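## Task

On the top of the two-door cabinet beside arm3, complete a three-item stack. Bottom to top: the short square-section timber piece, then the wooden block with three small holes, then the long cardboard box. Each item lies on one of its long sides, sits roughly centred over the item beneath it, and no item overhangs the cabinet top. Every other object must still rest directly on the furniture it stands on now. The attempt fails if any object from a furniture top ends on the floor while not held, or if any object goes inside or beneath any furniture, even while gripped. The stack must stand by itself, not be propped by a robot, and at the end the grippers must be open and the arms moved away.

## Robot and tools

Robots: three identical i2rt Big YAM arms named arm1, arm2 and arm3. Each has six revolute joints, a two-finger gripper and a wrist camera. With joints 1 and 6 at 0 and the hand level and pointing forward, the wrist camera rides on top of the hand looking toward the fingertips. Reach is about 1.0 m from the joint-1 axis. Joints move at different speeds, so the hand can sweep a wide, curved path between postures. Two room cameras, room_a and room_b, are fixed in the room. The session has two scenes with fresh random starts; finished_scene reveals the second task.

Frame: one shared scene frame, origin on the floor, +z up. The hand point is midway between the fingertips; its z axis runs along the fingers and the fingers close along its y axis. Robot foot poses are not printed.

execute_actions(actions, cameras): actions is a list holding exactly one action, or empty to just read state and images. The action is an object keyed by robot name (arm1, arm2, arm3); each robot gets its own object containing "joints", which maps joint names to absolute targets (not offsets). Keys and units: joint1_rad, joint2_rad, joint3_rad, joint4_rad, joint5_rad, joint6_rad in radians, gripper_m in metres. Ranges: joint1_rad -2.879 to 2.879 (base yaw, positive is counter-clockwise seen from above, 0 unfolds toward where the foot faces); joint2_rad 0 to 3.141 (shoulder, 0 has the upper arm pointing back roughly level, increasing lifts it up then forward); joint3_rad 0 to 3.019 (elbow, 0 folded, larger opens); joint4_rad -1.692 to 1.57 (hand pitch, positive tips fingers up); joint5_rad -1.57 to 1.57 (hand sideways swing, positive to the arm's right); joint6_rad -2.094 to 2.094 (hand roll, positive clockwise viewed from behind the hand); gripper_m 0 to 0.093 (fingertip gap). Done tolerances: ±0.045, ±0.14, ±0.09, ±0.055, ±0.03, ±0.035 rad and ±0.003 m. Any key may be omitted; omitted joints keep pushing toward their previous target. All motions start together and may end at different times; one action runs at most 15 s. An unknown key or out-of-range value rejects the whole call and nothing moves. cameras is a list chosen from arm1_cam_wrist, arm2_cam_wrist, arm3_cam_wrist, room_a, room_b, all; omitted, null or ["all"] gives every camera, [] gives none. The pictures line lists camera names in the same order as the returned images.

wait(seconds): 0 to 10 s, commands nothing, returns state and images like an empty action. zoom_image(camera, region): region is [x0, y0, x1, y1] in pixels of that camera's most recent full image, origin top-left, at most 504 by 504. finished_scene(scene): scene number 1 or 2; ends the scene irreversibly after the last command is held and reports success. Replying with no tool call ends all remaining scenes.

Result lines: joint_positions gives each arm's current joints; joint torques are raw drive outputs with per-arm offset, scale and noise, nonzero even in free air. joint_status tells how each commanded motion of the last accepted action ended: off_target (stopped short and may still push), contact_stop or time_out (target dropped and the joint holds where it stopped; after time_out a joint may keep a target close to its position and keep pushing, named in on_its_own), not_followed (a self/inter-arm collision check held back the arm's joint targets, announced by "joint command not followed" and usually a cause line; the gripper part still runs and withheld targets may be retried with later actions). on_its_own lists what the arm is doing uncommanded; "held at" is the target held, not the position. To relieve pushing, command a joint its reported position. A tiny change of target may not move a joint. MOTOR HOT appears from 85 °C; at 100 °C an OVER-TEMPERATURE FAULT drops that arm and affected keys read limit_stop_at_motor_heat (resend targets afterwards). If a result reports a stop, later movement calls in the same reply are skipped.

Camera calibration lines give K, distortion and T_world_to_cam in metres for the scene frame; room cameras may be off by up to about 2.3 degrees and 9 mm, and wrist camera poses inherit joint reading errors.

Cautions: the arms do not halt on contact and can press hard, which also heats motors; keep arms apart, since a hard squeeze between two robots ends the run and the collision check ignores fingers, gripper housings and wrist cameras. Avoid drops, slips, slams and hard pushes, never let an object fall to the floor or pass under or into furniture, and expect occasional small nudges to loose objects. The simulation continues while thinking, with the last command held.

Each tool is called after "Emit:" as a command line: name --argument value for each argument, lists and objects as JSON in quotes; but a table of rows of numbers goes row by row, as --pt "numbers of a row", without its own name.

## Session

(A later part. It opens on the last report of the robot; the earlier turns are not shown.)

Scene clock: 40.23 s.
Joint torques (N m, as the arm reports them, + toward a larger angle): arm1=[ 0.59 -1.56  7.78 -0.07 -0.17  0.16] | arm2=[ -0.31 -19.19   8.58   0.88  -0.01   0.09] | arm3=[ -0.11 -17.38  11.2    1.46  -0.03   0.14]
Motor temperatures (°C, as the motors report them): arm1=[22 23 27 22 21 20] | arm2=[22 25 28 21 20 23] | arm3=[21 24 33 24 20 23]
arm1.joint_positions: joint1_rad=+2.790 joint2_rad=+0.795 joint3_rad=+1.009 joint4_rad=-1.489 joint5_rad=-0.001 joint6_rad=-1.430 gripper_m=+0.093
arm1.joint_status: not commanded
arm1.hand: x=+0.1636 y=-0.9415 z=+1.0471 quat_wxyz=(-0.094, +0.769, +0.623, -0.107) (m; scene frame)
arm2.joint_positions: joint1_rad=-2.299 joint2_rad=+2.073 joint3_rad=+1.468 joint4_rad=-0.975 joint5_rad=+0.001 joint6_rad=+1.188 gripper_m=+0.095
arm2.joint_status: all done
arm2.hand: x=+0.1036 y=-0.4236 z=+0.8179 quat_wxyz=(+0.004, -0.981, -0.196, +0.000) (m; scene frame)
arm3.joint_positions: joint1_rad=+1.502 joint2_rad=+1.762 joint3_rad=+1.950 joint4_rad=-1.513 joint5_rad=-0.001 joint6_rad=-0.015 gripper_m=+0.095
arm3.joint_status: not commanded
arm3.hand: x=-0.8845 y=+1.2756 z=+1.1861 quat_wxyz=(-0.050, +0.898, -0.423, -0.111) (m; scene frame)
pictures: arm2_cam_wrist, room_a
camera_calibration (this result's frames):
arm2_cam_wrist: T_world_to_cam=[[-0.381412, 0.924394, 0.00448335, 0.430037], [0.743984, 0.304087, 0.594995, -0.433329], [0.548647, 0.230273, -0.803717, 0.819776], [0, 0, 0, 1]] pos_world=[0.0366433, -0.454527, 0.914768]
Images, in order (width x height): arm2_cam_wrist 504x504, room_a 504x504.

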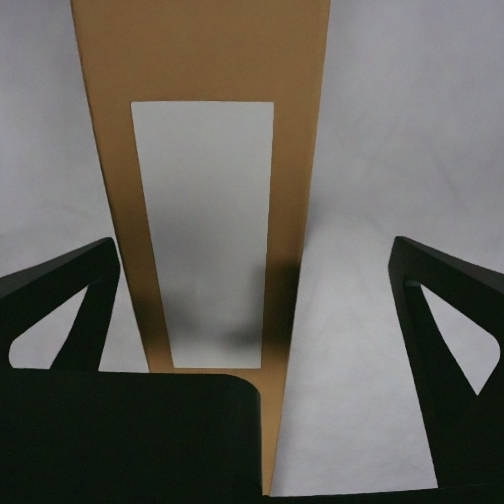

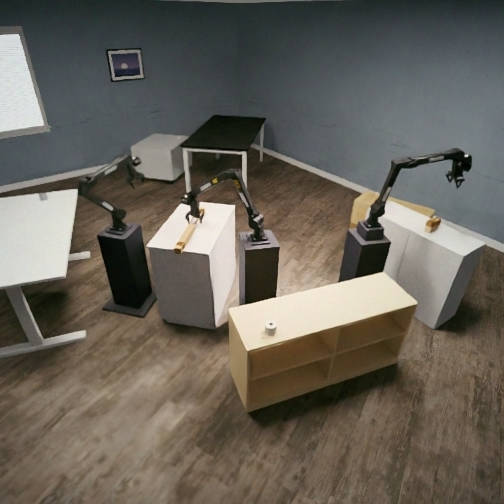

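Emit:
execute_actions --actions '[{"arm2":{"joints":{"gripper_m":0.0}}}]' --cameras '[]'

Emit:
execute_actions --actions '[{"arm2":{"joints":{"joint2_rad":1.85,"joint3_rad":1.7,"joint4_rad":-1.4}}}]' --cameras '[]'

Emit:
execute_actions --actions '[{"arm2":{"joints":{"joint1_rad":0.61,"joint6_rad":-0.96}}}]' --cameras '[]'

Emit:
execute_actions --actions '[{"arm2":{"joints":{"joint2_rad":2.18,"joint3_rad":1.79,"joint4_rad":-1.14}}}]' --cameras '["arm2_cam_wrist","room_a","room_b"]'

Scene clock: 43.93 s.
Joint torques (N m, as the arm reports them, + toward a larger angle): arm1=[ 0.74 -1.57  7.77 -0.1  -0.16  0.15] | arm2=[ -0.28 -19.56   8.57   0.77  -0.02   0.08] | arm3=[ -0.05 -17.38  11.21   1.45  -0.03   0.14]
Motor temperatures (°C, as the motors report them): arm1=[22 23 27 22 21 20] | arm2=[22 25 28 21 20 23] | arm3=[21 24 33 24 20 23]
arm1.joint_positions: joint1_rad=+2.790 joint2_rad=+0.795 joint3_rad=+1.009 joint4_rad=-1.489 joint5_rad=-0.001 joint6_rad=-1.430 gripper_m=+0.093
arm1.joint_status: not commanded
arm1.hand: x=+0.1636 y=-0.9415 z=+1.0471 quat_wxyz=(-0.094, +0.769, +0.623, -0.107) (m; scene frame)
arm2.joint_positions: joint1_rad=-2.299 joint2_rad=+2.073 joint3_rad=+1.468 joint4_rad=-0.974 joint5_rad=+0.001 joint6_rad=+1.189 gripper_m=+0.050
arm2.joint_status: gripper_m off_target (ended at +0.050, target +0.000)
arm2.hand: x=+0.1036 y=-0.4239 z=+0.8179 quat_wxyz=(+0.004, -0.981, -0.195, +0.000) (m; scene frame)
arm3.joint_positions: joint1_rad=+1.502 joint2_rad=+1.762 joint3_rad=+1.950 joint4_rad=-1.513 joint5_rad=-0.001 joint6_rad=-0.015 gripper_m=+0.095
arm3.joint_status: not commanded
arm3.hand: x=-0.8845 y=+1.2756 z=+1.1861 quat_wxyz=(-0.050, +0.898, -0.423, -0.111) (m; scene frame)
pictures: none
No camera images: the call's "cameras" was empty. Leave "cameras" out to get every camera's image.

Scene clock: 45.23 s.
Joint torques (N m, as the arm reports them, + toward a larger angle): arm1=[ 0.65 -1.69  7.78 -0.12 -0.16  0.15] | arm2=[ -0.29 -15.79  10.01   0.19  -0.02   0.07] | arm3=[  0.04 -17.34  11.18   1.46  -0.03   0.15]
Motor temperatures (°C, as the motors report them): arm1=[22 23 27 22 21 20] | arm2=[22 26 28 21 20 23] | arm3=[21 24 34 24 20 23]
arm1.joint_positions: joint1_rad=+2.790 joint2_rad=+0.795 joint3_rad=+1.009 joint4_rad=-1.489 joint5_rad=-0.001 joint6_rad=-1.430 gripper_m=+0.093
arm1.joint_status: not commanded
arm1.hand: x=+0.1636 y=-0.9415 z=+1.0471 quat_wxyz=(-0.094, +0.769, +0.623, -0.107) (m; scene frame)
arm2.joint_positions: joint1_rad=-2.299 joint2_rad=+1.833 joint3_rad=+1.686 joint4_rad=-1.391 joint5_rad=+0.001 joint6_rad=+1.189 gripper_m=+0.050
arm2.joint_status: all done
arm2.hand: x=+0.1036 y=-0.4194 z=+1.0282 quat_wxyz=(-0.016, -0.981, -0.195, +0.004) (m; scene frame)
arm3.joint_positions: joint1_rad=+1.502 joint2_rad=+1.762 joint3_rad=+1.950 joint4_rad=-1.513 joint5_rad=-0.001 joint6_rad=-0.015 gripper_m=+0.095
arm3.joint_status: not commanded
arm3.hand: x=-0.8845 y=+1.2756 z=+1.1861 quat_wxyz=(-0.050, +0.898, -0.423, -0.111) (m; scene frame)
pictures: none
No camera images: the call's "cameras" was empty. Leave "cameras" out to get every camera's image.

Scene clock: 47.80 s.
Joint torques (N m, as the arm reports them, + toward a larger angle): arm1=[ 0.67 -1.62  7.78 -0.09 -0.17  0.16] | arm2=[ -1.06 -16.89   9.99   0.17  -0.09  -0.12] | arm3=[  0.   -17.35  11.19   1.45  -0.02   0.14]
Motor temperatures (°C, as the motors report them): arm1=[22 23 27 22 21 20] | arm2=[22 26 28 21 20 23] | arm3=[21 24 34 24 20 23]
arm1.joint_positions: joint1_rad=+2.790 joint2_rad=+0.795 joint3_rad=+1.009 joint4_rad=-1.489 joint5_rad=-0.001 joint6_rad=-1.430 gripper_m=+0.093
arm1.joint_status: not commanded
arm1.hand: x=+0.1636 y=-0.9415 z=+1.0471 quat_wxyz=(-0.094, +0.769, +0.623, -0.107) (m; scene frame)
arm2.joint_positions: joint1_rad=+0.620 joint2_rad=+1.844 joint3_rad=+1.686 joint4_rad=-1.391 joint5_rad=-0.001 joint6_rad=-0.946 gripper_m=+0.050
arm2.joint_status: all done
arm2.hand: x=+0.2182 y=+0.7113 z=+1.0218 quat_wxyz=(-0.010, +0.914, -0.406, -0.003) (m; scene frame)
arm3.joint_positions: joint1_rad=+1.502 joint2_rad=+1.762 joint3_rad=+1.950 joint4_rad=-1.513 joint5_rad=-0.001 joint6_rad=-0.015 gripper_m=+0.095
arm3.joint_status: not commanded
arm3.hand: x=-0.8845 y=+1.2756 z=+1.1861 quat_wxyz=(-0.050, +0.898, -0.423, -0.111) (m; scene frame)
pictures: none
No camera images: the call's "cameras" was empty. Leave "cameras" out to get every camera's image.

Scene clock: 49.00 s.
Joint torques (N m, as the arm reports them, + toward a larger angle): arm1=[ 0.6  -1.66  7.72 -0.13 -0.16  0.16] | arm2=[ -0.95 -22.95   9.85   0.76  -0.09  -0.13] | arm3=[  0.02 -17.41  11.22   1.44  -0.03   0.14]
Motor temperatures (°C, as the motors report them): arm1=[22 23 27 22 21 20] | arm2=[22 26 28 21 20 23] | arm3=[21 24 34 24 20 23]
arm1.joint_positions: joint1_rad=+2.790 joint2_rad=+0.795 joint3_rad=+1.009 joint4_rad=-1.489 joint5_rad=-0.001 joint6_rad=-1.430 gripper_m=+0.093
arm1.joint_status: not commanded
arm1.hand: x=+0.1636 y=-0.9415 z=+1.0471 quat_wxyz=(-0.094, +0.769, +0.623, -0.107) (m; scene frame)
arm2.joint_positions: joint1_rad=+0.620 joint2_rad=+2.206 joint3_rad=+1.767 joint4_rad=-1.148 joint5_rad=-0.001 joint6_rad=-0.946 gripper_m=+0.050
arm2.joint_status: all done
arm2.hand: x=+0.2331 y=+0.7805 z=+0.8375 quat_wxyz=(+0.008, +0.914, -0.406, +0.001) (m; scene frame)
arm3.joint_positions: joint1_rad=+1.502 joint2_rad=+1.762 joint3_rad=+1.950 joint4_rad=-1.513 joint5_rad=-0.001 joint6_rad=-0.015 gripper_m=+0.095
arm3.joint_status: not commanded
arm3.hand: x=-0.8845 y=+1.2756 z=+1.1861 quat_wxyz=(-0.050, +0.898, -0.423, -0.111) (m; scene frame)
pictures: arm2_cam_wrist, room_a, room_b
camera_calibration (this result's frames):
arm2_cam_wrist: T_world_to_cam=[[0.743563, 0.668413, -0.0183628, -0.676954], [0.542779, -0.58731, 0.600381, -0.16934], [0.390518, -0.456388, -0.799503, 1.05652], [0, 0, 0, 1]] pos_world=[0.182683, 0.835213, 0.933929]
Images, in order (width x height): arm2_cam_wrist 504x504, room_a 504x504, room_b 504x504.

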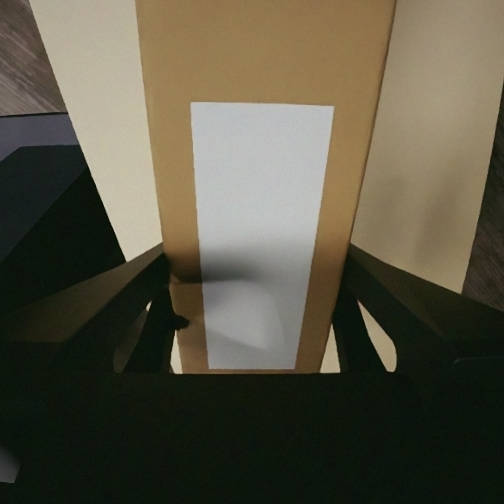

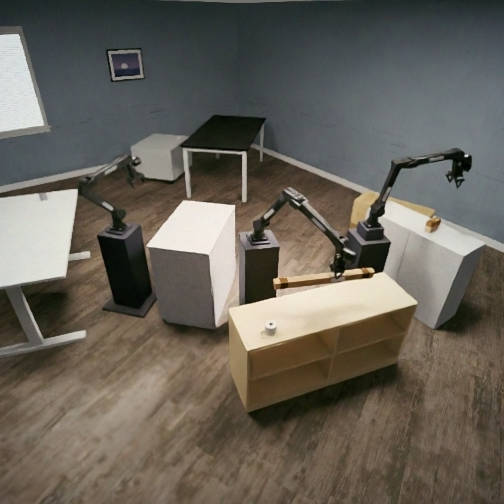

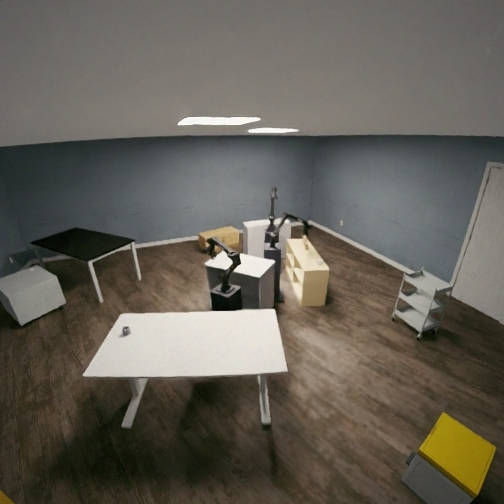

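Emit:
execute_actions --actions '[{"arm2":{"joints":{"joint1_rad":0.72,"joint6_rad":-0.86,"joint2_rad":2.49,"joint3_rad":1.95,"joint4_rad":-0.98}}}]' --cameras '["arm2_cam_wrist","room_a"]'

Emit:
execute_actions --actions '[{"arm2":{"joints":{"joint2_rad":2.57,"joint4_rad":-0.9}}}]' --cameras '["room_a"]'

Scene clock: 51.67 s.
Joint torques (N m, as the arm reports them, + toward a larger angle): arm1=[ 0.64 -1.66  7.75 -0.09 -0.16  0.16] | arm2=[ -0.56 -24.55   9.1    0.52  -0.09   0.1 ] | arm3=[  0.05 -17.47  11.2    1.47  -0.03   0.14]
Motor temperatures (°C, as the motors report them): arm1=[22 23 27 22 21 20] | arm2=[22 26 28 21 20 23] | arm3=[21 24 34 24 20 23]
arm1.joint_positions: joint1_rad=+2.790 joint2_rad=+0.795 joint3_rad=+1.009 joint4_rad=-1.489 joint5_rad=-0.001 joint6_rad=-1.430 gripper_m=+0.093
arm1.joint_status: not commanded
arm1.hand: x=+0.1636 y=-0.9415 z=+1.0471 quat_wxyz=(-0.094, +0.769, +0.623, -0.107) (m; scene frame)
arm2.joint_positions: joint1_rad=+0.726 joint2_rad=+2.509 joint3_rad=+1.928 joint4_rad=-0.982 joint5_rad=-0.001 joint6_rad=-0.874 gripper_m=+0.050
arm2.joint_status: all done
arm2.hand: x=+0.1703 y=+0.8368 z=+0.6950 quat_wxyz=(-0.003, +0.921, -0.390, -0.002) (m; scene frame)
arm3.joint_positions: joint1_rad=+1.502 joint2_rad=+1.762 joint3_rad=+1.950 joint4_rad=-1.513 joint5_rad=-0.001 joint6_rad=-0.015 gripper_m=+0.095
arm3.joint_status: not commanded
arm3.hand: x=-0.8845 y=+1.2756 z=+1.1861 quat_wxyz=(-0.050, +0.898, -0.423, -0.111) (m; scene frame)
pictures: arm2_cam_wrist, room_a
camera_calibration (this result's frames):
arm2_cam_wrist: T_world_to_cam=[[0.720214, 0.693752, 0.000961256, -0.701267], [0.560427, -0.58262, 0.588622, -0.0154225], [0.408917, -0.423395, -0.808408, 0.968275], [0, 0, 0, 1]] pos_world=[0.117761, 0.887482, 0.792513]
Images, in order (width x height): arm2_cam_wrist 504x504, room_a 504x504.

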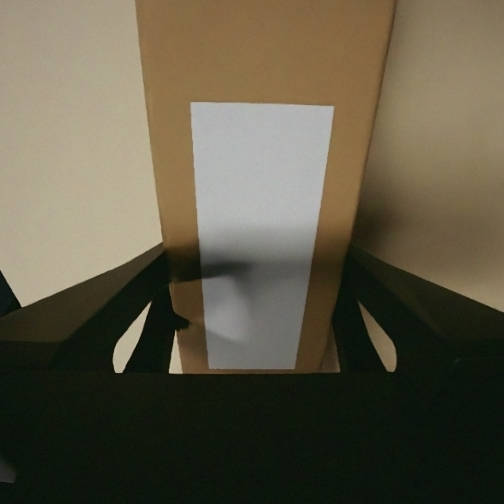

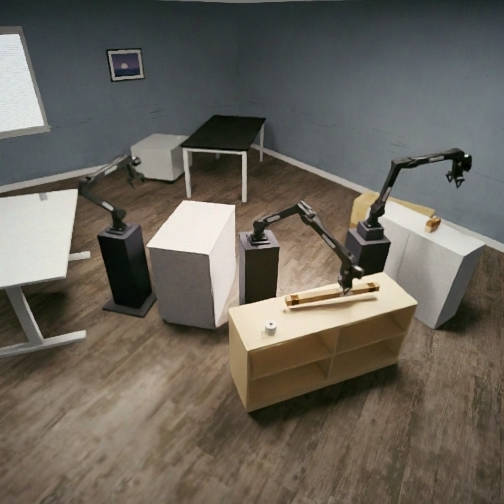

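Scene clock: 52.53 s.
Joint torques (N m, as the arm reports them, + toward a larger angle): arm1=[ 0.71 -1.73  7.76 -0.09 -0.16  0.15] | arm2=[ -0.52 -21.37   9.03   0.93  -0.09   0.07] | arm3=[ -0.06 -17.52  11.19   1.44  -0.02   0.14]
Motor temperatures (°C, as the motors report them): arm1=[22 23 27 22 21 20] | arm2=[22 26 28 21 20 23] | arm3=[21 24 34 24 20 23]
arm1.joint_positions: joint1_rad=+2.790 joint2_rad=+0.795 joint3_rad=+1.009 joint4_rad=-1.489 joint5_rad=-0.001 joint6_rad=-1.430 gripper_m=+0.093
arm1.joint_status: not commanded
arm1.hand: x=+0.1636 y=-0.9415 z=+1.0471 quat_wxyz=(-0.094, +0.769, +0.623, -0.107) (m; scene frame)
arm2.joint_positions: joint1_rad=+0.726 joint2_rad=+2.551 joint3_rad=+1.928 joint4_rad=-0.911 joint5_rad=-0.001 joint6_rad=-0.874 gripper_m=+0.050
arm2.joint_status: all done
arm2.hand: x=+0.1708 y=+0.8416 z=+0.6668 quat_wxyz=(-0.017, +0.921, -0.390, -0.006) (m; scene frame)
arm3.joint_positions: joint1_rad=+1.502 joint2_rad=+1.762 joint3_rad=+1.950 joint4_rad=-1.513 joint5_rad=-0.001 joint6_rad=-0.015 gripper_m=+0.095
arm3.joint_status: not commanded
arm3.hand: x=-0.8845 y=+1.2756 z=+1.1861 quat_wxyz=(-0.050, +0.898, -0.423, -0.111) (m; scene frame)
pictures: room_a
Images, in order (width x height): room_a 504x504.

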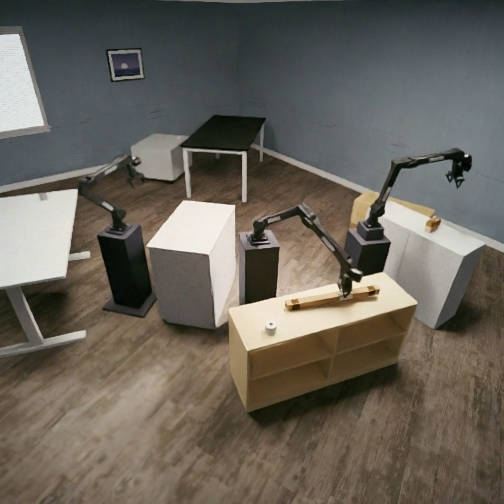

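Emit:
execute_actions --actions '[{"arm2":{"joints":{"joint2_rad":2.63}}}]' --cameras '[]'

Emit:
execute_actions --actions '[{"arm2":{"joints":{"joint2_rad":2.68}}}]' --cameras '["room_a"]'

Emit:
zoom_image --camera "room_a" --region '[270, 240, 396, 366]'

Scene clock: 54.80 s.
Joint torques (N m, as the arm reports them, + toward a larger angle): arm1=[ 0.65 -1.59  7.75 -0.11 -0.16  0.16] | arm2=[ -0.71 -19.13   8.59   0.83  -0.3    0.06] | arm3=[ -0.01 -17.43  11.23   1.43  -0.02   0.15]
Motor temperatures (°C, as the motors report them): arm1=[22 23 27 22 21 20] | arm2=[22 27 28 21 20 23] | arm3=[21 24 34 24 20 23]
arm1.joint_positions: joint1_rad=+2.790 joint2_rad=+0.795 joint3_rad=+1.009 joint4_rad=-1.489 joint5_rad=-0.001 joint6_rad=-1.430 gripper_m=+0.093
arm1.joint_status: not commanded
arm1.hand: x=+0.1636 y=-0.9415 z=+1.0471 quat_wxyz=(-0.094, +0.769, +0.623, -0.107) (m; scene frame)
arm2.joint_positions: joint1_rad=+0.726 joint2_rad=+2.582 joint3_rad=+1.931 joint4_rad=-0.909 joint5_rad=+0.004 joint6_rad=-0.869 gripper_m=+0.050
arm2.joint_status: all done
arm2.hand: x=+0.1708 y=+0.8332 z=+0.6472 quat_wxyz=(-0.005, +0.920, -0.392, +0.000) (m; scene frame)
arm3.joint_positions: joint1_rad=+1.502 joint2_rad=+1.762 joint3_rad=+1.950 joint4_rad=-1.513 joint5_rad=-0.001 joint6_rad=-0.015 gripper_m=+0.095
arm3.joint_status: not commanded
arm3.hand: x=-0.8845 y=+1.2756 z=+1.1861 quat_wxyz=(-0.050, +0.898, -0.423, -0.111) (m; scene frame)
pictures: none
No camera images: the call's "cameras" was empty. Leave "cameras" out to get every camera's image.

Scene clock: 55.33 s.
Joint torques (N m, as the arm reports them, + toward a larger angle): arm1=[ 0.63 -1.64  7.78 -0.1  -0.16  0.16] | arm2=[ -0.81 -15.33   8.59   0.83  -0.3    0.06] | arm3=[  0.09 -17.55  11.2    1.44  -0.02   0.15]
Motor temperatures (°C, as the motors report them): arm1=[22 23 27 22 21 20] | arm2=[22 27 28 21 20 23] | arm3=[21 24 34 24 20 23]
arm1.joint_positions: joint1_rad=+2.790 joint2_rad=+0.795 joint3_rad=+1.009 joint4_rad=-1.489 joint5_rad=-0.001 joint6_rad=-1.430 gripper_m=+0.093
arm1.joint_status: not commanded
arm1.hand: x=+0.1636 y=-0.9415 z=+1.0471 quat_wxyz=(-0.094, +0.769, +0.623, -0.107) (m; scene frame)
arm2.joint_positions: joint1_rad=+0.726 joint2_rad=+2.584 joint3_rad=+1.931 joint4_rad=-0.909 joint5_rad=+0.004 joint6_rad=-0.869 gripper_m=+0.050
arm2.joint_status: all done
arm2.hand: x=+0.1707 y=+0.8324 z=+0.6457 quat_wxyz=(-0.004, +0.920, -0.392, +0.001) (m; scene frame)
arm3.joint_positions: joint1_rad=+1.502 joint2_rad=+1.762 joint3_rad=+1.950 joint4_rad=-1.513 joint5_rad=-0.001 joint6_rad=-0.015 gripper_m=+0.095
arm3.joint_status: not commanded
arm3.hand: x=-0.8845 y=+1.2756 z=+1.1861 quat_wxyz=(-0.050, +0.898, -0.423, -0.111) (m; scene frame)
pictures: room_a
Images, in order (width x height): room_a 504x504.

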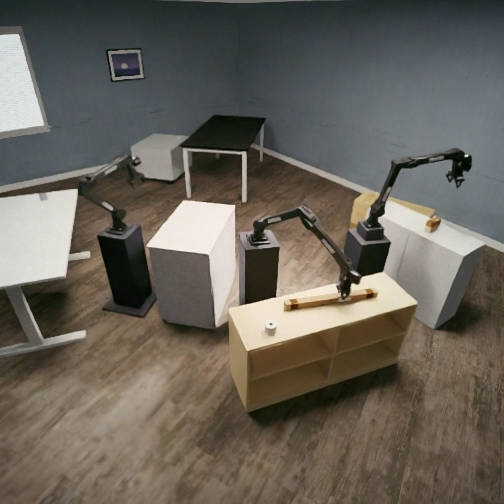

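Region (270, 240, 396, 366) of room_a's 504x504 image, scaled by 4.000, with more detail than that image has.

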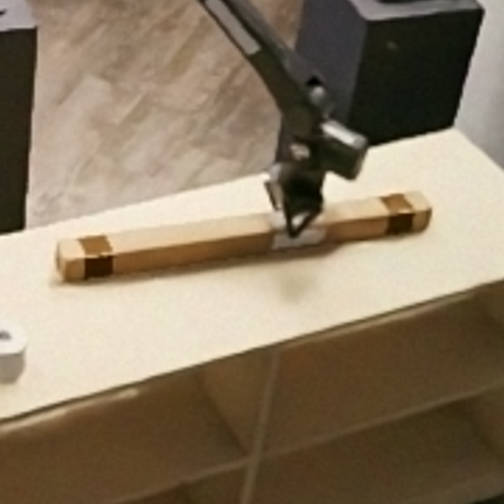

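Emit:
execute_actions --actions '[{"arm2":{"joints":{"joint2_rad":2.57,"gripper_m":0.093}}}]' --cameras '[]'

Emit:
execute_actions --actions '[{"arm2":{"joints":{"joint2_rad":2.2,"joint4_rad":-1.2}},"arm3":{"joints":{"joint1_rad":0.4,"joint6_rad":0.77}}}]' --cameras '[]'

Emit:
execute_actions --actions '[{"arm2":{"joints":{"joint1_rad":-1.2,"joint2_rad":1.0,"joint3_rad":1.0}},"arm3":{"joints":{"joint1_rad":-0.2}}}]' --cameras '[]'

Emit:
execute_actions --actions '[{"arm3":{"joints":{"joint1_rad":-0.8,"joint2_rad":2.5,"joint3_rad":2.14,"joint4_rad":-1.16}}}]' --cameras '["arm3_cam_wrist","room_a"]'

Scene clock: 59.23 s.
Joint torques (N m, as the arm reports them, + toward a larger angle): arm1=[ 0.67 -1.63  7.76 -0.11 -0.17  0.15] | arm2=[ -0.7  -23.77   8.58   0.81  -0.28   0.06] | arm3=[  0.05 -17.44  11.22   1.45  -0.03   0.14]
Motor temperatures (°C, as the motors report them): arm1=[22 22 27 22 21 20] | arm2=[22 27 28 21 20 23] | arm3=[21 24 35 24 20 23]
arm1.joint_positions: joint1_rad=+2.790 joint2_rad=+0.795 joint3_rad=+1.009 joint4_rad=-1.489 joint5_rad=-0.001 joint6_rad=-1.430 gripper_m=+0.093
arm1.joint_status: not commanded
arm1.hand: x=+0.1636 y=-0.9415 z=+1.0471 quat_wxyz=(-0.094, +0.769, +0.623, -0.107) (m; scene frame)
arm2.joint_positions: joint1_rad=+0.726 joint2_rad=+2.582 joint3_rad=+1.931 joint4_rad=-0.907 joint5_rad=+0.003 joint6_rad=-0.869 gripper_m=+0.093
arm2.joint_status: all done
arm2.hand: x=+0.1708 y=+0.8337 z=+0.6472 quat_wxyz=(-0.006, +0.920, -0.392, +0.000) (m; scene frame)
arm3.joint_positions: joint1_rad=+1.502 joint2_rad=+1.762 joint3_rad=+1.950 joint4_rad=-1.513 joint5_rad=-0.001 joint6_rad=-0.015 gripper_m=+0.095
arm3.joint_status: not commanded
arm3.hand: x=-0.8845 y=+1.2756 z=+1.1861 quat_wxyz=(-0.050, +0.898, -0.423, -0.111) (m; scene frame)
pictures: none
No camera images: the call's "cameras" was empty. Leave "cameras" out to get every camera's image.

Scene clock: 60.93 s.
Joint torques (N m, as the arm reports them, + toward a larger angle): arm1=[ 0.61 -1.72  7.76 -0.07 -0.16  0.15] | arm2=[ -0.76 -19.97   9.5    0.41  -0.26   0.07] | arm3=[  0.86 -17.51  11.2    1.34  -0.03   0.13]
Motor temperatures (°C, as the motors report them): arm1=[22 22 27 22 21 20] | arm2=[22 27 28 21 20 23] | arm3=[21 24 35 24 20 23]
arm1.joint_positions: joint1_rad=+2.790 joint2_rad=+0.795 joint3_rad=+1.009 joint4_rad=-1.489 joint5_rad=-0.001 joint6_rad=-1.430 gripper_m=+0.093
arm1.joint_status: not commanded
arm1.hand: x=+0.1636 y=-0.9415 z=+1.0471 quat_wxyz=(-0.094, +0.769, +0.623, -0.107) (m; scene frame)
arm2.joint_positions: joint1_rad=+0.726 joint2_rad=+2.181 joint3_rad=+1.944 joint4_rad=-1.192 joint5_rad=+0.003 joint6_rad=-0.869 gripper_m=+0.093
arm2.joint_status: all done
arm2.hand: x=+0.1723 y=+0.8486 z=+0.9196 quat_wxyz=(-0.068, +0.918, -0.391, -0.019) (m; scene frame)
arm3.joint_positions: joint1_rad=+0.392 joint2_rad=+1.762 joint3_rad=+1.950 joint4_rad=-1.510 joint5_rad=+0.001 joint6_rad=+0.754 gripper_m=+0.095
arm3.joint_status: all done
arm3.hand: x=-0.2607 y=+1.3511 z=+1.1827 quat_wxyz=(-0.070, +0.188, -0.975, -0.098) (m; scene frame)
pictures: none
No camera images: the call's "cameras" was empty. Leave "cameras" out to get every camera's image.

Scene clock: 62.87 s.
Joint torques (N m, as the arm reports them, + toward a larger angle): arm1=[ 0.67 -1.62  7.76 -0.08 -0.16  0.16] | arm2=[-0.57 -6.89  9.52  0.79 -0.25  0.08] | arm3=[ -0.22 -17.47  11.18   1.33  -0.06   0.12]
Motor temperatures (°C, as the motors report them): arm1=[22 22 27 22 21 20] | arm2=[22 27 28 21 20 23] | arm3=[21 24 35 24 20 23]
arm1.joint_positions: joint1_rad=+2.790 joint2_rad=+0.795 joint3_rad=+1.009 joint4_rad=-1.489 joint5_rad=-0.001 joint6_rad=-1.430 gripper_m=+0.093
arm1.joint_status: not commanded
arm1.hand: x=+0.1636 y=-0.9415 z=+1.0471 quat_wxyz=(-0.094, +0.769, +0.623, -0.107) (m; scene frame)
arm2.joint_positions: joint1_rad=-1.197 joint2_rad=+1.011 joint3_rad=+1.001 joint4_rad=-1.193 joint5_rad=+0.003 joint6_rad=-0.869 gripper_m=+0.093
arm2.joint_status: all done
arm2.hand: x=+0.4106 y=-0.0026 z=+1.1055 quat_wxyz=(-0.143, +0.201, -0.962, +0.114) (m; scene frame)
arm3.joint_positions: joint1_rad=-0.198 joint2_rad=+1.762 joint3_rad=+1.950 joint4_rad=-1.510 joint5_rad=+0.002 joint6_rad=+0.757 gripper_m=+0.095
arm3.joint_status: all done
arm3.hand: x=-0.0025 y=+1.1197 z=+1.1824 quat_wxyz=(-0.097, -0.104, -0.987, -0.072) (m; scene frame)
pictures: none
No camera images: the call's "cameras" was empty. Leave "cameras" out to get every camera's image.

Scene clock: 64.93 s.
Joint torques (N m, as the arm reports them, + toward a larger angle): arm1=[ 0.63 -1.62  7.72 -0.08 -0.16  0.16] | arm2=[-0.49 -6.79  9.52  0.8  -0.25  0.08] | arm3=[ -0.02 -26.36   9.29   0.69  -0.01   0.12]
Motor temperatures (°C, as the motors report them): arm1=[22 22 27 22 21 20] | arm2=[22 26 28 21 20 23] | arm3=[21 25 35 24 20 23]
arm1.joint_positions: joint1_rad=+2.790 joint2_rad=+0.795 joint3_rad=+1.009 joint4_rad=-1.489 joint5_rad=-0.001 joint6_rad=-1.430 gripper_m=+0.093
arm1.joint_status: not commanded
arm1.hand: x=+0.1636 y=-0.9415 z=+1.0471 quat_wxyz=(-0.094, +0.769, +0.623, -0.107) (m; scene frame)
arm2.joint_positions: joint1_rad=-1.197 joint2_rad=+1.011 joint3_rad=+1.001 joint4_rad=-1.193 joint5_rad=+0.003 joint6_rad=-0.869 gripper_m=+0.093
arm2.joint_status: not commanded
arm2.hand: x=+0.4106 y=-0.0026 z=+1.1055 quat_wxyz=(-0.143, +0.201, -0.962, +0.114) (m; scene frame)
arm3.joint_positions: joint1_rad=-0.798 joint2_rad=+2.531 joint3_rad=+2.104 joint4_rad=-1.167 joint5_rad=+0.001 joint6_rad=+0.757 gripper_m=+0.095
arm3.joint_status: all done
arm3.hand: x=+0.1972 y=+0.7699 z=+0.7486 quat_wxyz=(+0.012, -0.394, -0.919, +0.008) (m; scene frame)
pictures: arm3_cam_wrist, room_a
camera_calibration (this result's frames):
arm3_cam_wrist: T_world_to_cam=[[-0.731652, -0.681122, 0.0275532, 0.649037], [-0.529785, 0.593593, 0.605785, -0.797819], [-0.428968, 0.428626, -0.795152, 0.475903], [0, 0, 0, 1]] pos_world=[0.256343, 0.711669, 0.843838]
Images, in order (width x height): arm3_cam_wrist 504x504, room_a 504x504.

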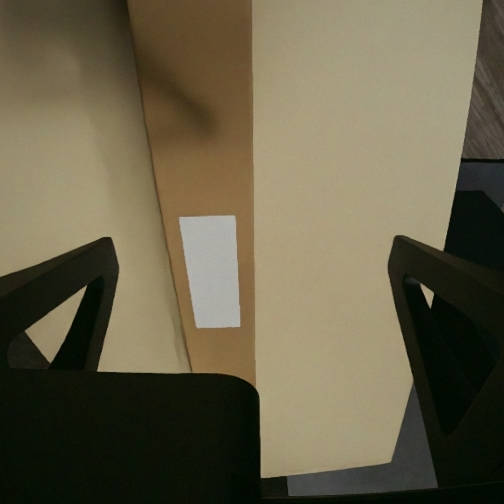

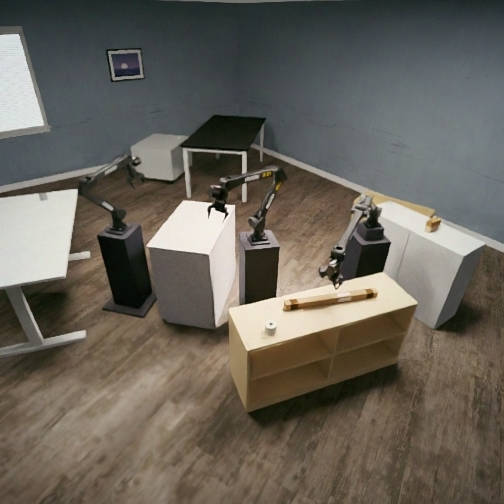

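Emit:
execute_actions --actions '[{"arm3":{"joints":{"joint1_rad":-0.79,"joint3_rad":2.3,"joint2_rad":2.6,"joint4_rad":-1.2}}}]' --cameras '[]'

Emit:
execute_actions --actions '[{"arm3":{"joints":{"joint2_rad":2.74,"joint4_rad":-1.07}}}]' --cameras '["arm3_cam_wrist","room_a"]'

Scene clock: 67.17 s.
Joint torques (N m, as the arm reports them, + toward a larger angle): arm1=[ 0.66 -1.62  7.76 -0.12 -0.17  0.16] | arm2=[-0.5  -6.86  9.51  0.78 -0.25  0.08] | arm3=[  0.49 -23.64  11.26   0.11   0.     0.11]
Motor temperatures (°C, as the motors report them): arm1=[22 22 27 22 21 20] | arm2=[22 26 28 21 20 23] | arm3=[21 25 35 24 20 23]
arm1.joint_positions: joint1_rad=+2.790 joint2_rad=+0.795 joint3_rad=+1.009 joint4_rad=-1.489 joint5_rad=-0.001 joint6_rad=-1.430 gripper_m=+0.093
arm1.joint_status: not commanded
arm1.hand: x=+0.1636 y=-0.9415 z=+1.0471 quat_wxyz=(-0.094, +0.769, +0.623, -0.107) (m; scene frame)
arm2.joint_positions: joint1_rad=-1.197 joint2_rad=+1.011 joint3_rad=+1.001 joint4_rad=-1.193 joint5_rad=+0.003 joint6_rad=-0.869 gripper_m=+0.093
arm2.joint_status: not commanded
arm2.hand: x=+0.4106 y=-0.0026 z=+1.1055 quat_wxyz=(-0.143, +0.201, -0.962, +0.114) (m; scene frame)
arm3.joint_positions: joint1_rad=-0.798 joint2_rad=+2.583 joint3_rad=+2.239 joint4_rad=-1.187 joint5_rad=+0.001 joint6_rad=+0.757 gripper_m=+0.095
arm3.joint_status: all done
arm3.hand: x=+0.2327 y=+0.7681 z=+0.7599 quat_wxyz=(-0.017, -0.394, -0.919, -0.003) (m; scene frame)
pictures: none
No camera images: the call's "cameras" was empty. Leave "cameras" out to get every camera's image.

Scene clock: 68.37 s.
Joint torques (N m, as the arm reports them, + toward a larger angle): arm1=[ 0.67 -1.6   7.76 -0.11 -0.16  0.16] | arm2=[-0.51 -6.87  9.52  0.79 -0.25  0.08] | arm3=[  0.57 -27.04   9.14   0.99  -0.01   0.12]
Motor temperatures (°C, as the motors report them): arm1=[22 22 27 22 21 20] | arm2=[22 26 28 21 20 23] | arm3=[21 25 35 24 20 23]
arm1.joint_positions: joint1_rad=+2.790 joint2_rad=+0.795 joint3_rad=+1.009 joint4_rad=-1.489 joint5_rad=-0.001 joint6_rad=-1.430 gripper_m=+0.093
arm1.joint_status: not commanded
arm1.hand: x=+0.1636 y=-0.9415 z=+1.0471 quat_wxyz=(-0.094, +0.769, +0.623, -0.107) (m; scene frame)
arm2.joint_positions: joint1_rad=-1.197 joint2_rad=+1.011 joint3_rad=+1.001 joint4_rad=-1.193 joint5_rad=+0.003 joint6_rad=-0.869 gripper_m=+0.093
arm2.joint_status: not commanded
arm2.hand: x=+0.4106 y=-0.0026 z=+1.1055 quat_wxyz=(-0.143, +0.201, -0.962, +0.114) (m; scene frame)
arm3.joint_positions: joint1_rad=-0.798 joint2_rad=+2.764 joint3_rad=+2.262 joint4_rad=-1.084 joint5_rad=+0.001 joint6_rad=+0.757 gripper_m=+0.095
arm3.joint_status: all done
arm3.hand: x=+0.2138 y=+0.7685 z=+0.6383 quat_wxyz=(+0.008, -0.394, -0.919, +0.006) (m; scene frame)
pictures: arm3_cam_wrist, room_a
camera_calibration (this result's frames):
arm3_cam_wrist: T_world_to_cam=[[-0.731829, -0.681142, 0.0217245, 0.666998], [-0.534867, 0.59384, 0.601059, -0.717451], [-0.422307, 0.428252, -0.79891, 0.3972], [0, 0, 0, 1]] pos_world=[0.272128, 0.710269, 0.734067]
Images, in order (width x height): arm3_cam_wrist 504x504, room_a 504x504.

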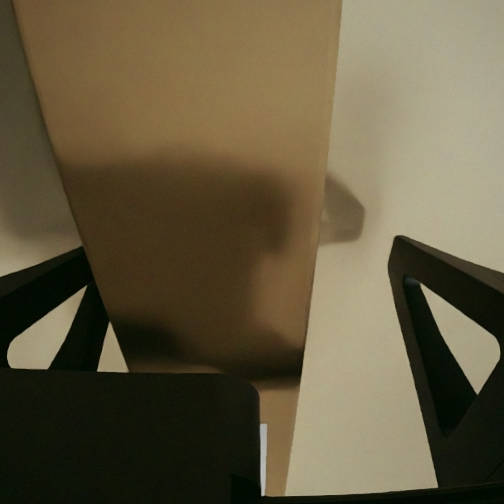

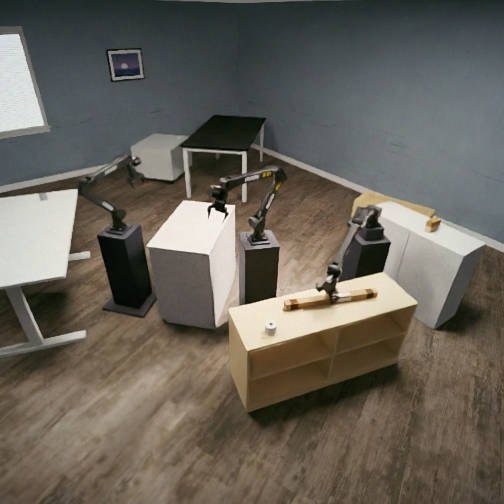

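Emit:
execute_actions --actions '[{"arm3":{"joints":{"gripper_m":0.0}}}]' --cameras '[]'

Emit:
execute_actions --actions '[{"arm3":{"joints":{"joint2_rad":1.85,"joint3_rad":1.8,"joint4_rad":-1.5,"joint6_rad":1.26}}}]' --cameras '[]'

Emit:
execute_actions --actions '[{"arm3":{"joints":{"joint1_rad":1.567}}}]' --cameras '[]'

Emit:
execute_actions --actions '[{"arm3":{"joints":{"joint2_rad":1.92,"joint3_rad":1.585,"joint4_rad":-1.205}}}]' --cameras '["arm3_cam_wrist","room_a"]'

Scene clock: 72.73 s.
Joint torques (N m, as the arm reports them, + toward a larger angle): arm1=[ 0.75 -1.56  7.77 -0.07 -0.15  0.15] | arm2=[-0.52 -6.89  9.52  0.78 -0.25  0.08] | arm3=[  0.38 -26.87   9.1    1.06   0.     0.09]
Motor temperatures (°C, as the motors report them): arm1=[22 22 27 22 21 20] | arm2=[22 26 28 21 20 23] | arm3=[21 26 34 24 20 23]
arm1.joint_positions: joint1_rad=+2.790 joint2_rad=+0.795 joint3_rad=+1.009 joint4_rad=-1.489 joint5_rad=-0.001 joint6_rad=-1.430 gripper_m=+0.093
arm1.joint_status: not commanded
arm1.hand: x=+0.1636 y=-0.9415 z=+1.0471 quat_wxyz=(-0.094, +0.769, +0.623, -0.107) (m; scene frame)
arm2.joint_positions: joint1_rad=-1.197 joint2_rad=+1.011 joint3_rad=+1.001 joint4_rad=-1.193 joint5_rad=+0.003 joint6_rad=-0.869 gripper_m=+0.093
arm2.joint_status: not commanded
arm2.hand: x=+0.4106 y=-0.0026 z=+1.1055 quat_wxyz=(-0.143, +0.201, -0.962, +0.114) (m; scene frame)
arm3.joint_positions: joint1_rad=-0.798 joint2_rad=+2.764 joint3_rad=+2.262 joint4_rad=-1.084 joint5_rad=+0.001 joint6_rad=+0.760 gripper_m=+0.049
arm3.joint_status: gripper_m off_target (ended at +0.049, target +0.000)
arm3.hand: x=+0.2139 y=+0.7686 z=+0.6383 quat_wxyz=(+0.008, -0.396, -0.918, +0.006) (m; scene frame)
pictures: none
No camera images: the call's "cameras" was empty. Leave "cameras" out to get every camera's image.

Scene clock: 74.47 s.
Joint torques (N m, as the arm reports them, + toward a larger angle): arm1=[ 0.64 -1.69  7.78 -0.12 -0.16  0.15] | arm2=[-0.55 -6.84  9.54  0.79 -0.25  0.08] | arm3=[  0.39 -17.09   7.81   0.09  -0.03   0.13]
Motor temperatures (°C, as the motors report them): arm1=[22 22 27 22 21 20] | arm2=[22 25 28 21 20 23] | arm3=[21 26 34 24 20 23]
arm1.joint_positions: joint1_rad=+2.790 joint2_rad=+0.795 joint3_rad=+1.009 joint4_rad=-1.489 joint5_rad=-0.001 joint6_rad=-1.430 gripper_m=+0.093
arm1.joint_status: not commanded
arm1.hand: x=+0.1636 y=-0.9415 z=+1.0471 quat_wxyz=(-0.094, +0.769, +0.623, -0.107) (m; scene frame)
arm2.joint_positions: joint1_rad=-1.197 joint2_rad=+1.011 joint3_rad=+1.001 joint4_rad=-1.193 joint5_rad=+0.003 joint6_rad=-0.869 gripper_m=+0.093
arm2.joint_status: not commanded
arm2.hand: x=+0.4106 y=-0.0026 z=+1.1055 quat_wxyz=(-0.143, +0.201, -0.962, +0.114) (m; scene frame)
arm3.joint_positions: joint1_rad=-0.797 joint2_rad=+1.846 joint3_rad=+1.797 joint4_rad=-1.487 joint5_rad=+0.002 joint6_rad=+1.245 gripper_m=+0.049
arm3.joint_status: all done
arm3.hand: x=+0.0664 y=+0.7787 z=+1.0739 quat_wxyz=(-0.014, -0.604, -0.797, -0.006) (m; scene frame)
pictures: none
No camera images: the call's "cameras" was empty. Leave "cameras" out to get every camera's image.

Scene clock: 76.90 s.
Joint torques (N m, as the arm reports them, + toward a larger angle): arm1=[ 0.69 -1.57  7.75 -0.1  -0.16  0.16] | arm2=[-0.53 -6.86  9.53  0.79 -0.25  0.08] | arm3=[ -0.47 -17.93   7.77   0.1    0.08   0.12]
Motor temperatures (°C, as the motors report them): arm1=[22 22 27 22 21 20] | arm2=[22 25 28 21 20 23] | arm3=[21 26 33 24 20 23]
arm1.joint_positions: joint1_rad=+2.790 joint2_rad=+0.795 joint3_rad=+1.009 joint4_rad=-1.489 joint5_rad=-0.001 joint6_rad=-1.430 gripper_m=+0.093
arm1.joint_status: not commanded
arm1.hand: x=+0.1636 y=-0.9415 z=+1.0471 quat_wxyz=(-0.094, +0.769, +0.623, -0.107) (m; scene frame)
arm2.joint_positions: joint1_rad=-1.197 joint2_rad=+1.011 joint3_rad=+1.001 joint4_rad=-1.193 joint5_rad=+0.003 joint6_rad=-0.869 gripper_m=+0.093
arm2.joint_status: not commanded
arm2.hand: x=+0.4106 y=-0.0026 z=+1.1055 quat_wxyz=(-0.143, +0.201, -0.962, +0.114) (m; scene frame)
arm3.joint_positions: joint1_rad=+1.573 joint2_rad=+1.858 joint3_rad=+1.797 joint4_rad=-1.487 joint5_rad=-0.001 joint6_rad=+1.246 gripper_m=+0.049
arm3.joint_status: all done
arm3.hand: x=-0.9073 y=+1.2367 z=+1.0700 quat_wxyz=(+0.006, +0.510, -0.860, -0.010) (m; scene frame)
pictures: none
No camera images: the call's "cameras" was empty. Leave "cameras" out to get every camera's image.

Scene clock: 78.10 s.
Joint torques (N m, as the arm reports them, + toward a larger angle): arm1=[ 0.68 -1.72  7.78 -0.09 -0.16  0.16] | arm2=[-0.49 -6.83  9.52  0.78 -0.25  0.08] | arm3=[ -0.27 -19.09   7.94   1.12   0.08   0.13]
Motor temperatures (°C, as the motors report them): arm1=[22 22 27 22 21 20] | arm2=[22 25 28 21 20 23] | arm3=[21 26 33 24 20 23]
arm1.joint_positions: joint1_rad=+2.790 joint2_rad=+0.795 joint3_rad=+1.009 joint4_rad=-1.489 joint5_rad=-0.001 joint6_rad=-1.430 gripper_m=+0.093
arm1.joint_status: not commanded
arm1.hand: x=+0.1636 y=-0.9415 z=+1.0471 quat_wxyz=(-0.094, +0.769, +0.623, -0.107) (m; scene frame)
arm2.joint_positions: joint1_rad=-1.197 joint2_rad=+1.011 joint3_rad=+1.001 joint4_rad=-1.193 joint5_rad=+0.003 joint6_rad=-0.869 gripper_m=+0.093
arm2.joint_status: not commanded
arm2.hand: x=+0.4106 y=-0.0026 z=+1.1055 quat_wxyz=(-0.143, +0.201, -0.962, +0.114) (m; scene frame)
arm3.joint_positions: joint1_rad=+1.573 joint2_rad=+1.939 joint3_rad=+1.571 joint4_rad=-1.221 joint5_rad=-0.001 joint6_rad=+1.246 gripper_m=+0.049
arm3.joint_status: all done
arm3.hand: x=-0.9028 y=+1.2305 z=+0.9405 quat_wxyz=(+0.002, +0.510, -0.860, +0.010) (m; scene frame)
pictures: arm3_cam_wrist, room_a
camera_calibration (this result's frames):
arm3_cam_wrist: T_world_to_cam=[[0.872535, -0.488213, 0.0181772, 1.37238], [-0.398862, -0.690375, 0.603566, -0.0700162], [-0.282119, -0.533883, -0.797106, 1.27802], [0, 0, 0, 1]] pos_world=[-0.864821, 1.30399, 1.03603]
Images, in order (width x height): arm3_cam_wrist 504x504, room_a 504x504.

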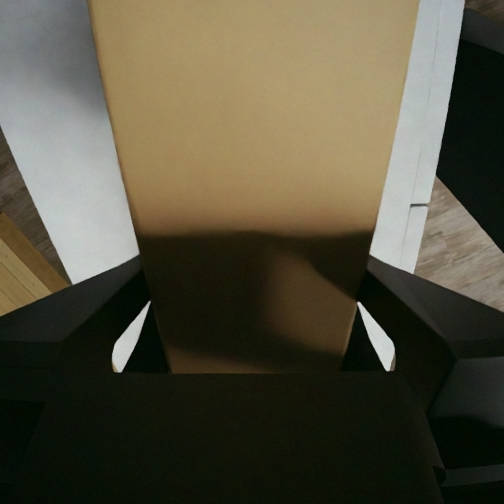

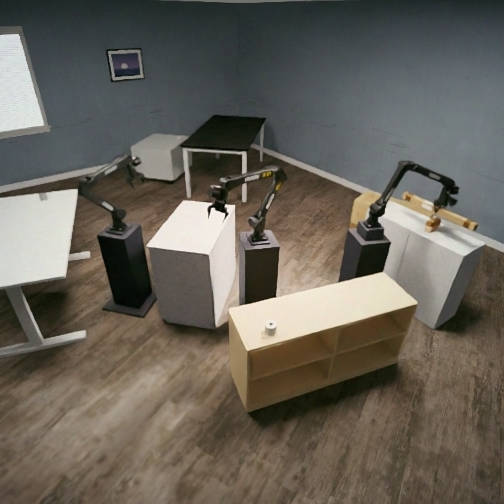

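Lower ~5 cm.

Emit:
execute_actions --actions '[{"arm3":{"joints":{"joint2_rad":2.02,"joint3_rad":1.51,"joint4_rad":-1.08}}}]' --cameras '[]'

Emit:
execute_actions --actions '[{"arm3":{"joints":{"joint2_rad":2.06}}}]' --cameras '["arm3_cam_wrist","room_a"]'

Emit:
zoom_image --camera "room_a" --region '[370, 160, 496, 286]'

Scene clock: 80.80 s.
Joint torques (N m, as the arm reports them, + toward a larger angle): arm1=[ 0.66 -1.63  7.77 -0.08 -0.16  0.15] | arm2=[-0.5  -6.85  9.52  0.78 -0.25  0.08] | arm3=[ -0.31 -16.92   6.42   1.02   0.09   0.12]
Motor temperatures (°C, as the motors report them): arm1=[22 22 27 22 21 20] | arm2=[22 25 28 21 20 23] | arm3=[21 26 33 24 20 23]
arm1.joint_positions: joint1_rad=+2.790 joint2_rad=+0.795 joint3_rad=+1.009 joint4_rad=-1.489 joint5_rad=-0.001 joint6_rad=-1.430 gripper_m=+0.093
arm1.joint_status: not commanded
arm1.hand: x=+0.1636 y=-0.9415 z=+1.0471 quat_wxyz=(-0.094, +0.769, +0.623, -0.107) (m; scene frame)
arm2.joint_positions: joint1_rad=-1.197 joint2_rad=+1.011 joint3_rad=+1.001 joint4_rad=-1.193 joint5_rad=+0.003 joint6_rad=-0.869 gripper_m=+0.093
arm2.joint_status: not commanded
arm2.hand: x=+0.4106 y=-0.0026 z=+1.1055 quat_wxyz=(-0.143, +0.201, -0.962, +0.114) (m; scene frame)
arm3.joint_positions: joint1_rad=+1.571 joint2_rad=+2.007 joint3_rad=+1.513 joint4_rad=-1.094 joint5_rad=+0.000 joint6_rad=+1.247 gripper_m=+0.049
arm3.joint_status: all done
arm3.hand: x=-0.9039 y=+1.2326 z=+0.8829 quat_wxyz=(+0.002, +0.509, -0.861, +0.009) (m; scene frame)
pictures: none
No camera images: the call's "cameras" was empty. Leave "cameras" out to get every camera's image.

Scene clock: 81.30 s.
Joint torques (N m, as the arm reports them, + toward a larger angle): arm1=[ 0.65 -1.56  7.75 -0.08 -0.16  0.16] | arm2=[-0.5  -6.81  9.52  0.79 -0.25  0.08] | arm3=[ -0.16 -13.74   6.45   1.02   0.05   0.13]
Motor temperatures (°C, as the motors report them): arm1=[22 22 27 22 21 20] | arm2=[22 25 28 21 20 23] | arm3=[21 26 33 24 20 23]
arm1.joint_positions: joint1_rad=+2.790 joint2_rad=+0.795 joint3_rad=+1.009 joint4_rad=-1.489 joint5_rad=-0.001 joint6_rad=-1.430 gripper_m=+0.093
arm1.joint_status: not commanded
arm1.hand: x=+0.1636 y=-0.9415 z=+1.0471 quat_wxyz=(-0.094, +0.769, +0.623, -0.107) (m; scene frame)
arm2.joint_positions: joint1_rad=-1.197 joint2_rad=+1.011 joint3_rad=+1.001 joint4_rad=-1.193 joint5_rad=+0.003 joint6_rad=-0.869 gripper_m=+0.093
arm2.joint_status: not commanded
arm2.hand: x=+0.4106 y=-0.0026 z=+1.1055 quat_wxyz=(-0.143, +0.201, -0.962, +0.114) (m; scene frame)
arm3.joint_positions: joint1_rad=+1.571 joint2_rad=+2.009 joint3_rad=+1.513 joint4_rad=-1.094 joint5_rad=+0.000 joint6_rad=+1.247 gripper_m=+0.049
arm3.joint_status: all done
arm3.hand: x=-0.9038 y=+1.2324 z=+0.8818 quat_wxyz=(+0.002, +0.509, -0.861, +0.010) (m; scene frame)
pictures: arm3_cam_wrist, room_a
camera_calibration (this result's frames):
arm3_cam_wrist: T_world_to_cam=[[0.871225, -0.490538, 0.0184374, 1.37665], [-0.40105, -0.689625, 0.602973, -0.0360323], [-0.283067, -0.53272, -0.797548, 1.23008], [0, 0, 0, 1]] pos_world=[-0.865631, 1.30574, 0.97739]
Images, in order (width x height): arm3_cam_wrist 504x504, room_a 504x504.

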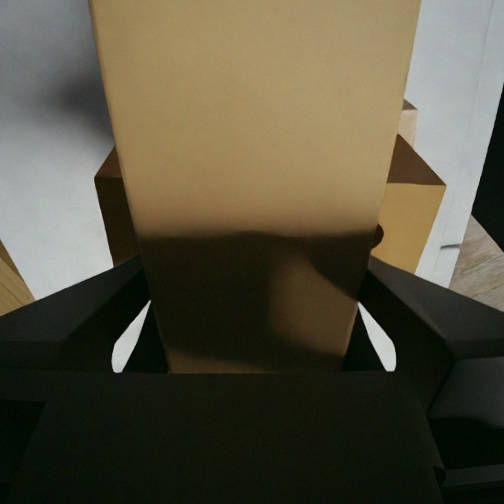

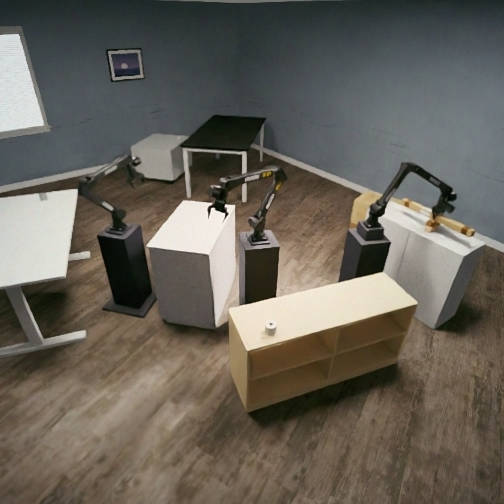

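Region (370, 160, 496, 286) of room_a's 504x504 image, scaled by 4.000, with more detail than that image has.

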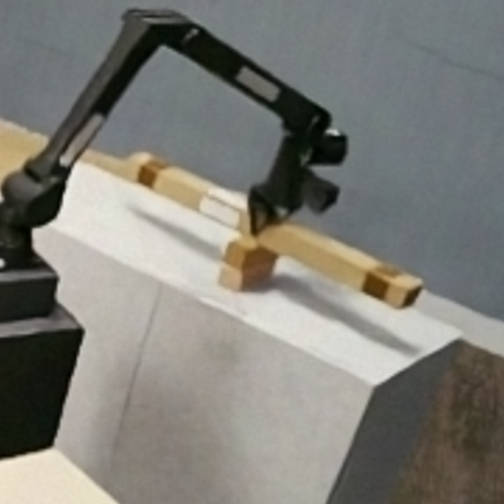

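Emit:
execute_actions --actions '[{"arm3":{"joints":{"joint2_rad":2.0,"gripper_m":0.093}}}]' --cameras '[]'

Emit:
execute_actions --actions '[{"arm3":{"joints":{"joint2_rad":1.6,"joint3_rad":1.7,"joint4_rad":-1.5}}}]' --cameras '["room_a"]'

Emit:
finished_scene --scene 1

Scene clock: 82.97 s.
Joint torques (N m, as the arm reports them, + toward a larger angle): arm1=[ 0.69 -1.71  7.76 -0.07 -0.16  0.16] | arm2=[-0.56 -6.85  9.52  0.79 -0.25  0.09] | arm3=[ -0.19 -19.01   6.59   1.01   0.06   0.13]
Motor temperatures (°C, as the motors report them): arm1=[22 22 28 22 21 20] | arm2=[22 25 29 21 20 23] | arm3=[21 26 32 24 20 23]
arm1.joint_positions: joint1_rad=+2.790 joint2_rad=+0.795 joint3_rad=+1.009 joint4_rad=-1.489 joint5_rad=-0.001 joint6_rad=-1.430 gripper_m=+0.093
arm1.joint_status: not commanded
arm1.hand: x=+0.1636 y=-0.9415 z=+1.0471 quat_wxyz=(-0.094, +0.769, +0.623, -0.107) (m; scene frame)
arm2.joint_positions: joint1_rad=-1.197 joint2_rad=+1.011 joint3_rad=+1.001 joint4_rad=-1.193 joint5_rad=+0.003 joint6_rad=-0.869 gripper_m=+0.093
arm2.joint_status: not commanded
arm2.hand: x=+0.4106 y=-0.0026 z=+1.1055 quat_wxyz=(-0.143, +0.201, -0.962, +0.114) (m; scene frame)
arm3.joint_positions: joint1_rad=+1.571 joint2_rad=+2.008 joint3_rad=+1.511 joint4_rad=-1.093 joint5_rad=+0.000 joint6_rad=+1.248 gripper_m=+0.093
arm3.joint_status: all done
arm3.hand: x=-0.9031 y=+1.2317 z=+0.8811 quat_wxyz=(+0.001, +0.509, -0.861, +0.011) (m; scene frame)
pictures: none
No camera images: the call's "cameras" was empty. Leave "cameras" out to get every camera's image.

Scene clock: 84.63 s.
Joint torques (N m, as the arm reports them, + toward a larger angle): arm1=[ 0.65 -1.61  7.78 -0.12 -0.17  0.16] | arm2=[-0.45 -6.85  9.53  0.8  -0.25  0.08] | arm3=[ -0.32 -14.23   9.     0.27   0.05   0.1 ]
Motor temperatures (°C, as the motors report them): arm1=[22 22 28 22 21 20] | arm2=[22 25 29 21 20 23] | arm3=[21 26 33 24 20 23]
arm1.joint_positions: joint1_rad=+2.790 joint2_rad=+0.795 joint3_rad=+1.009 joint4_rad=-1.489 joint5_rad=-0.001 joint6_rad=-1.430 gripper_m=+0.093
arm1.joint_status: not commanded
arm1.hand: x=+0.1636 y=-0.9415 z=+1.0471 quat_wxyz=(-0.094, +0.769, +0.623, -0.107) (m; scene frame)
arm2.joint_positions: joint1_rad=-1.197 joint2_rad=+1.011 joint3_rad=+1.001 joint4_rad=-1.193 joint5_rad=+0.003 joint6_rad=-0.869 gripper_m=+0.093
arm2.joint_status: not commanded
arm2.hand: x=+0.4106 y=-0.0026 z=+1.1055 quat_wxyz=(-0.143, +0.201, -0.962, +0.114) (m; scene frame)
arm3.joint_positions: joint1_rad=+1.571 joint2_rad=+1.603 joint3_rad=+1.683 joint4_rad=-1.487 joint5_rad=+0.000 joint6_rad=+1.248 gripper_m=+0.093
arm3.joint_status: all done
arm3.hand: x=-0.8665 y=+1.1949 z=+1.1593 quat_wxyz=(+0.021, +0.507, -0.858, -0.079) (m; scene frame)
pictures: room_a
Images, in order (width x height): room_a 504x504.

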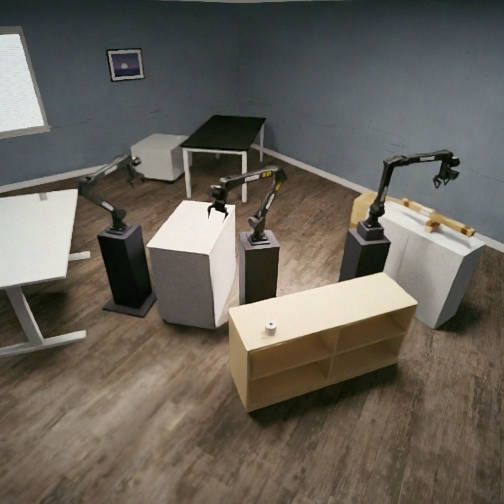

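The scene is finished: the task was done.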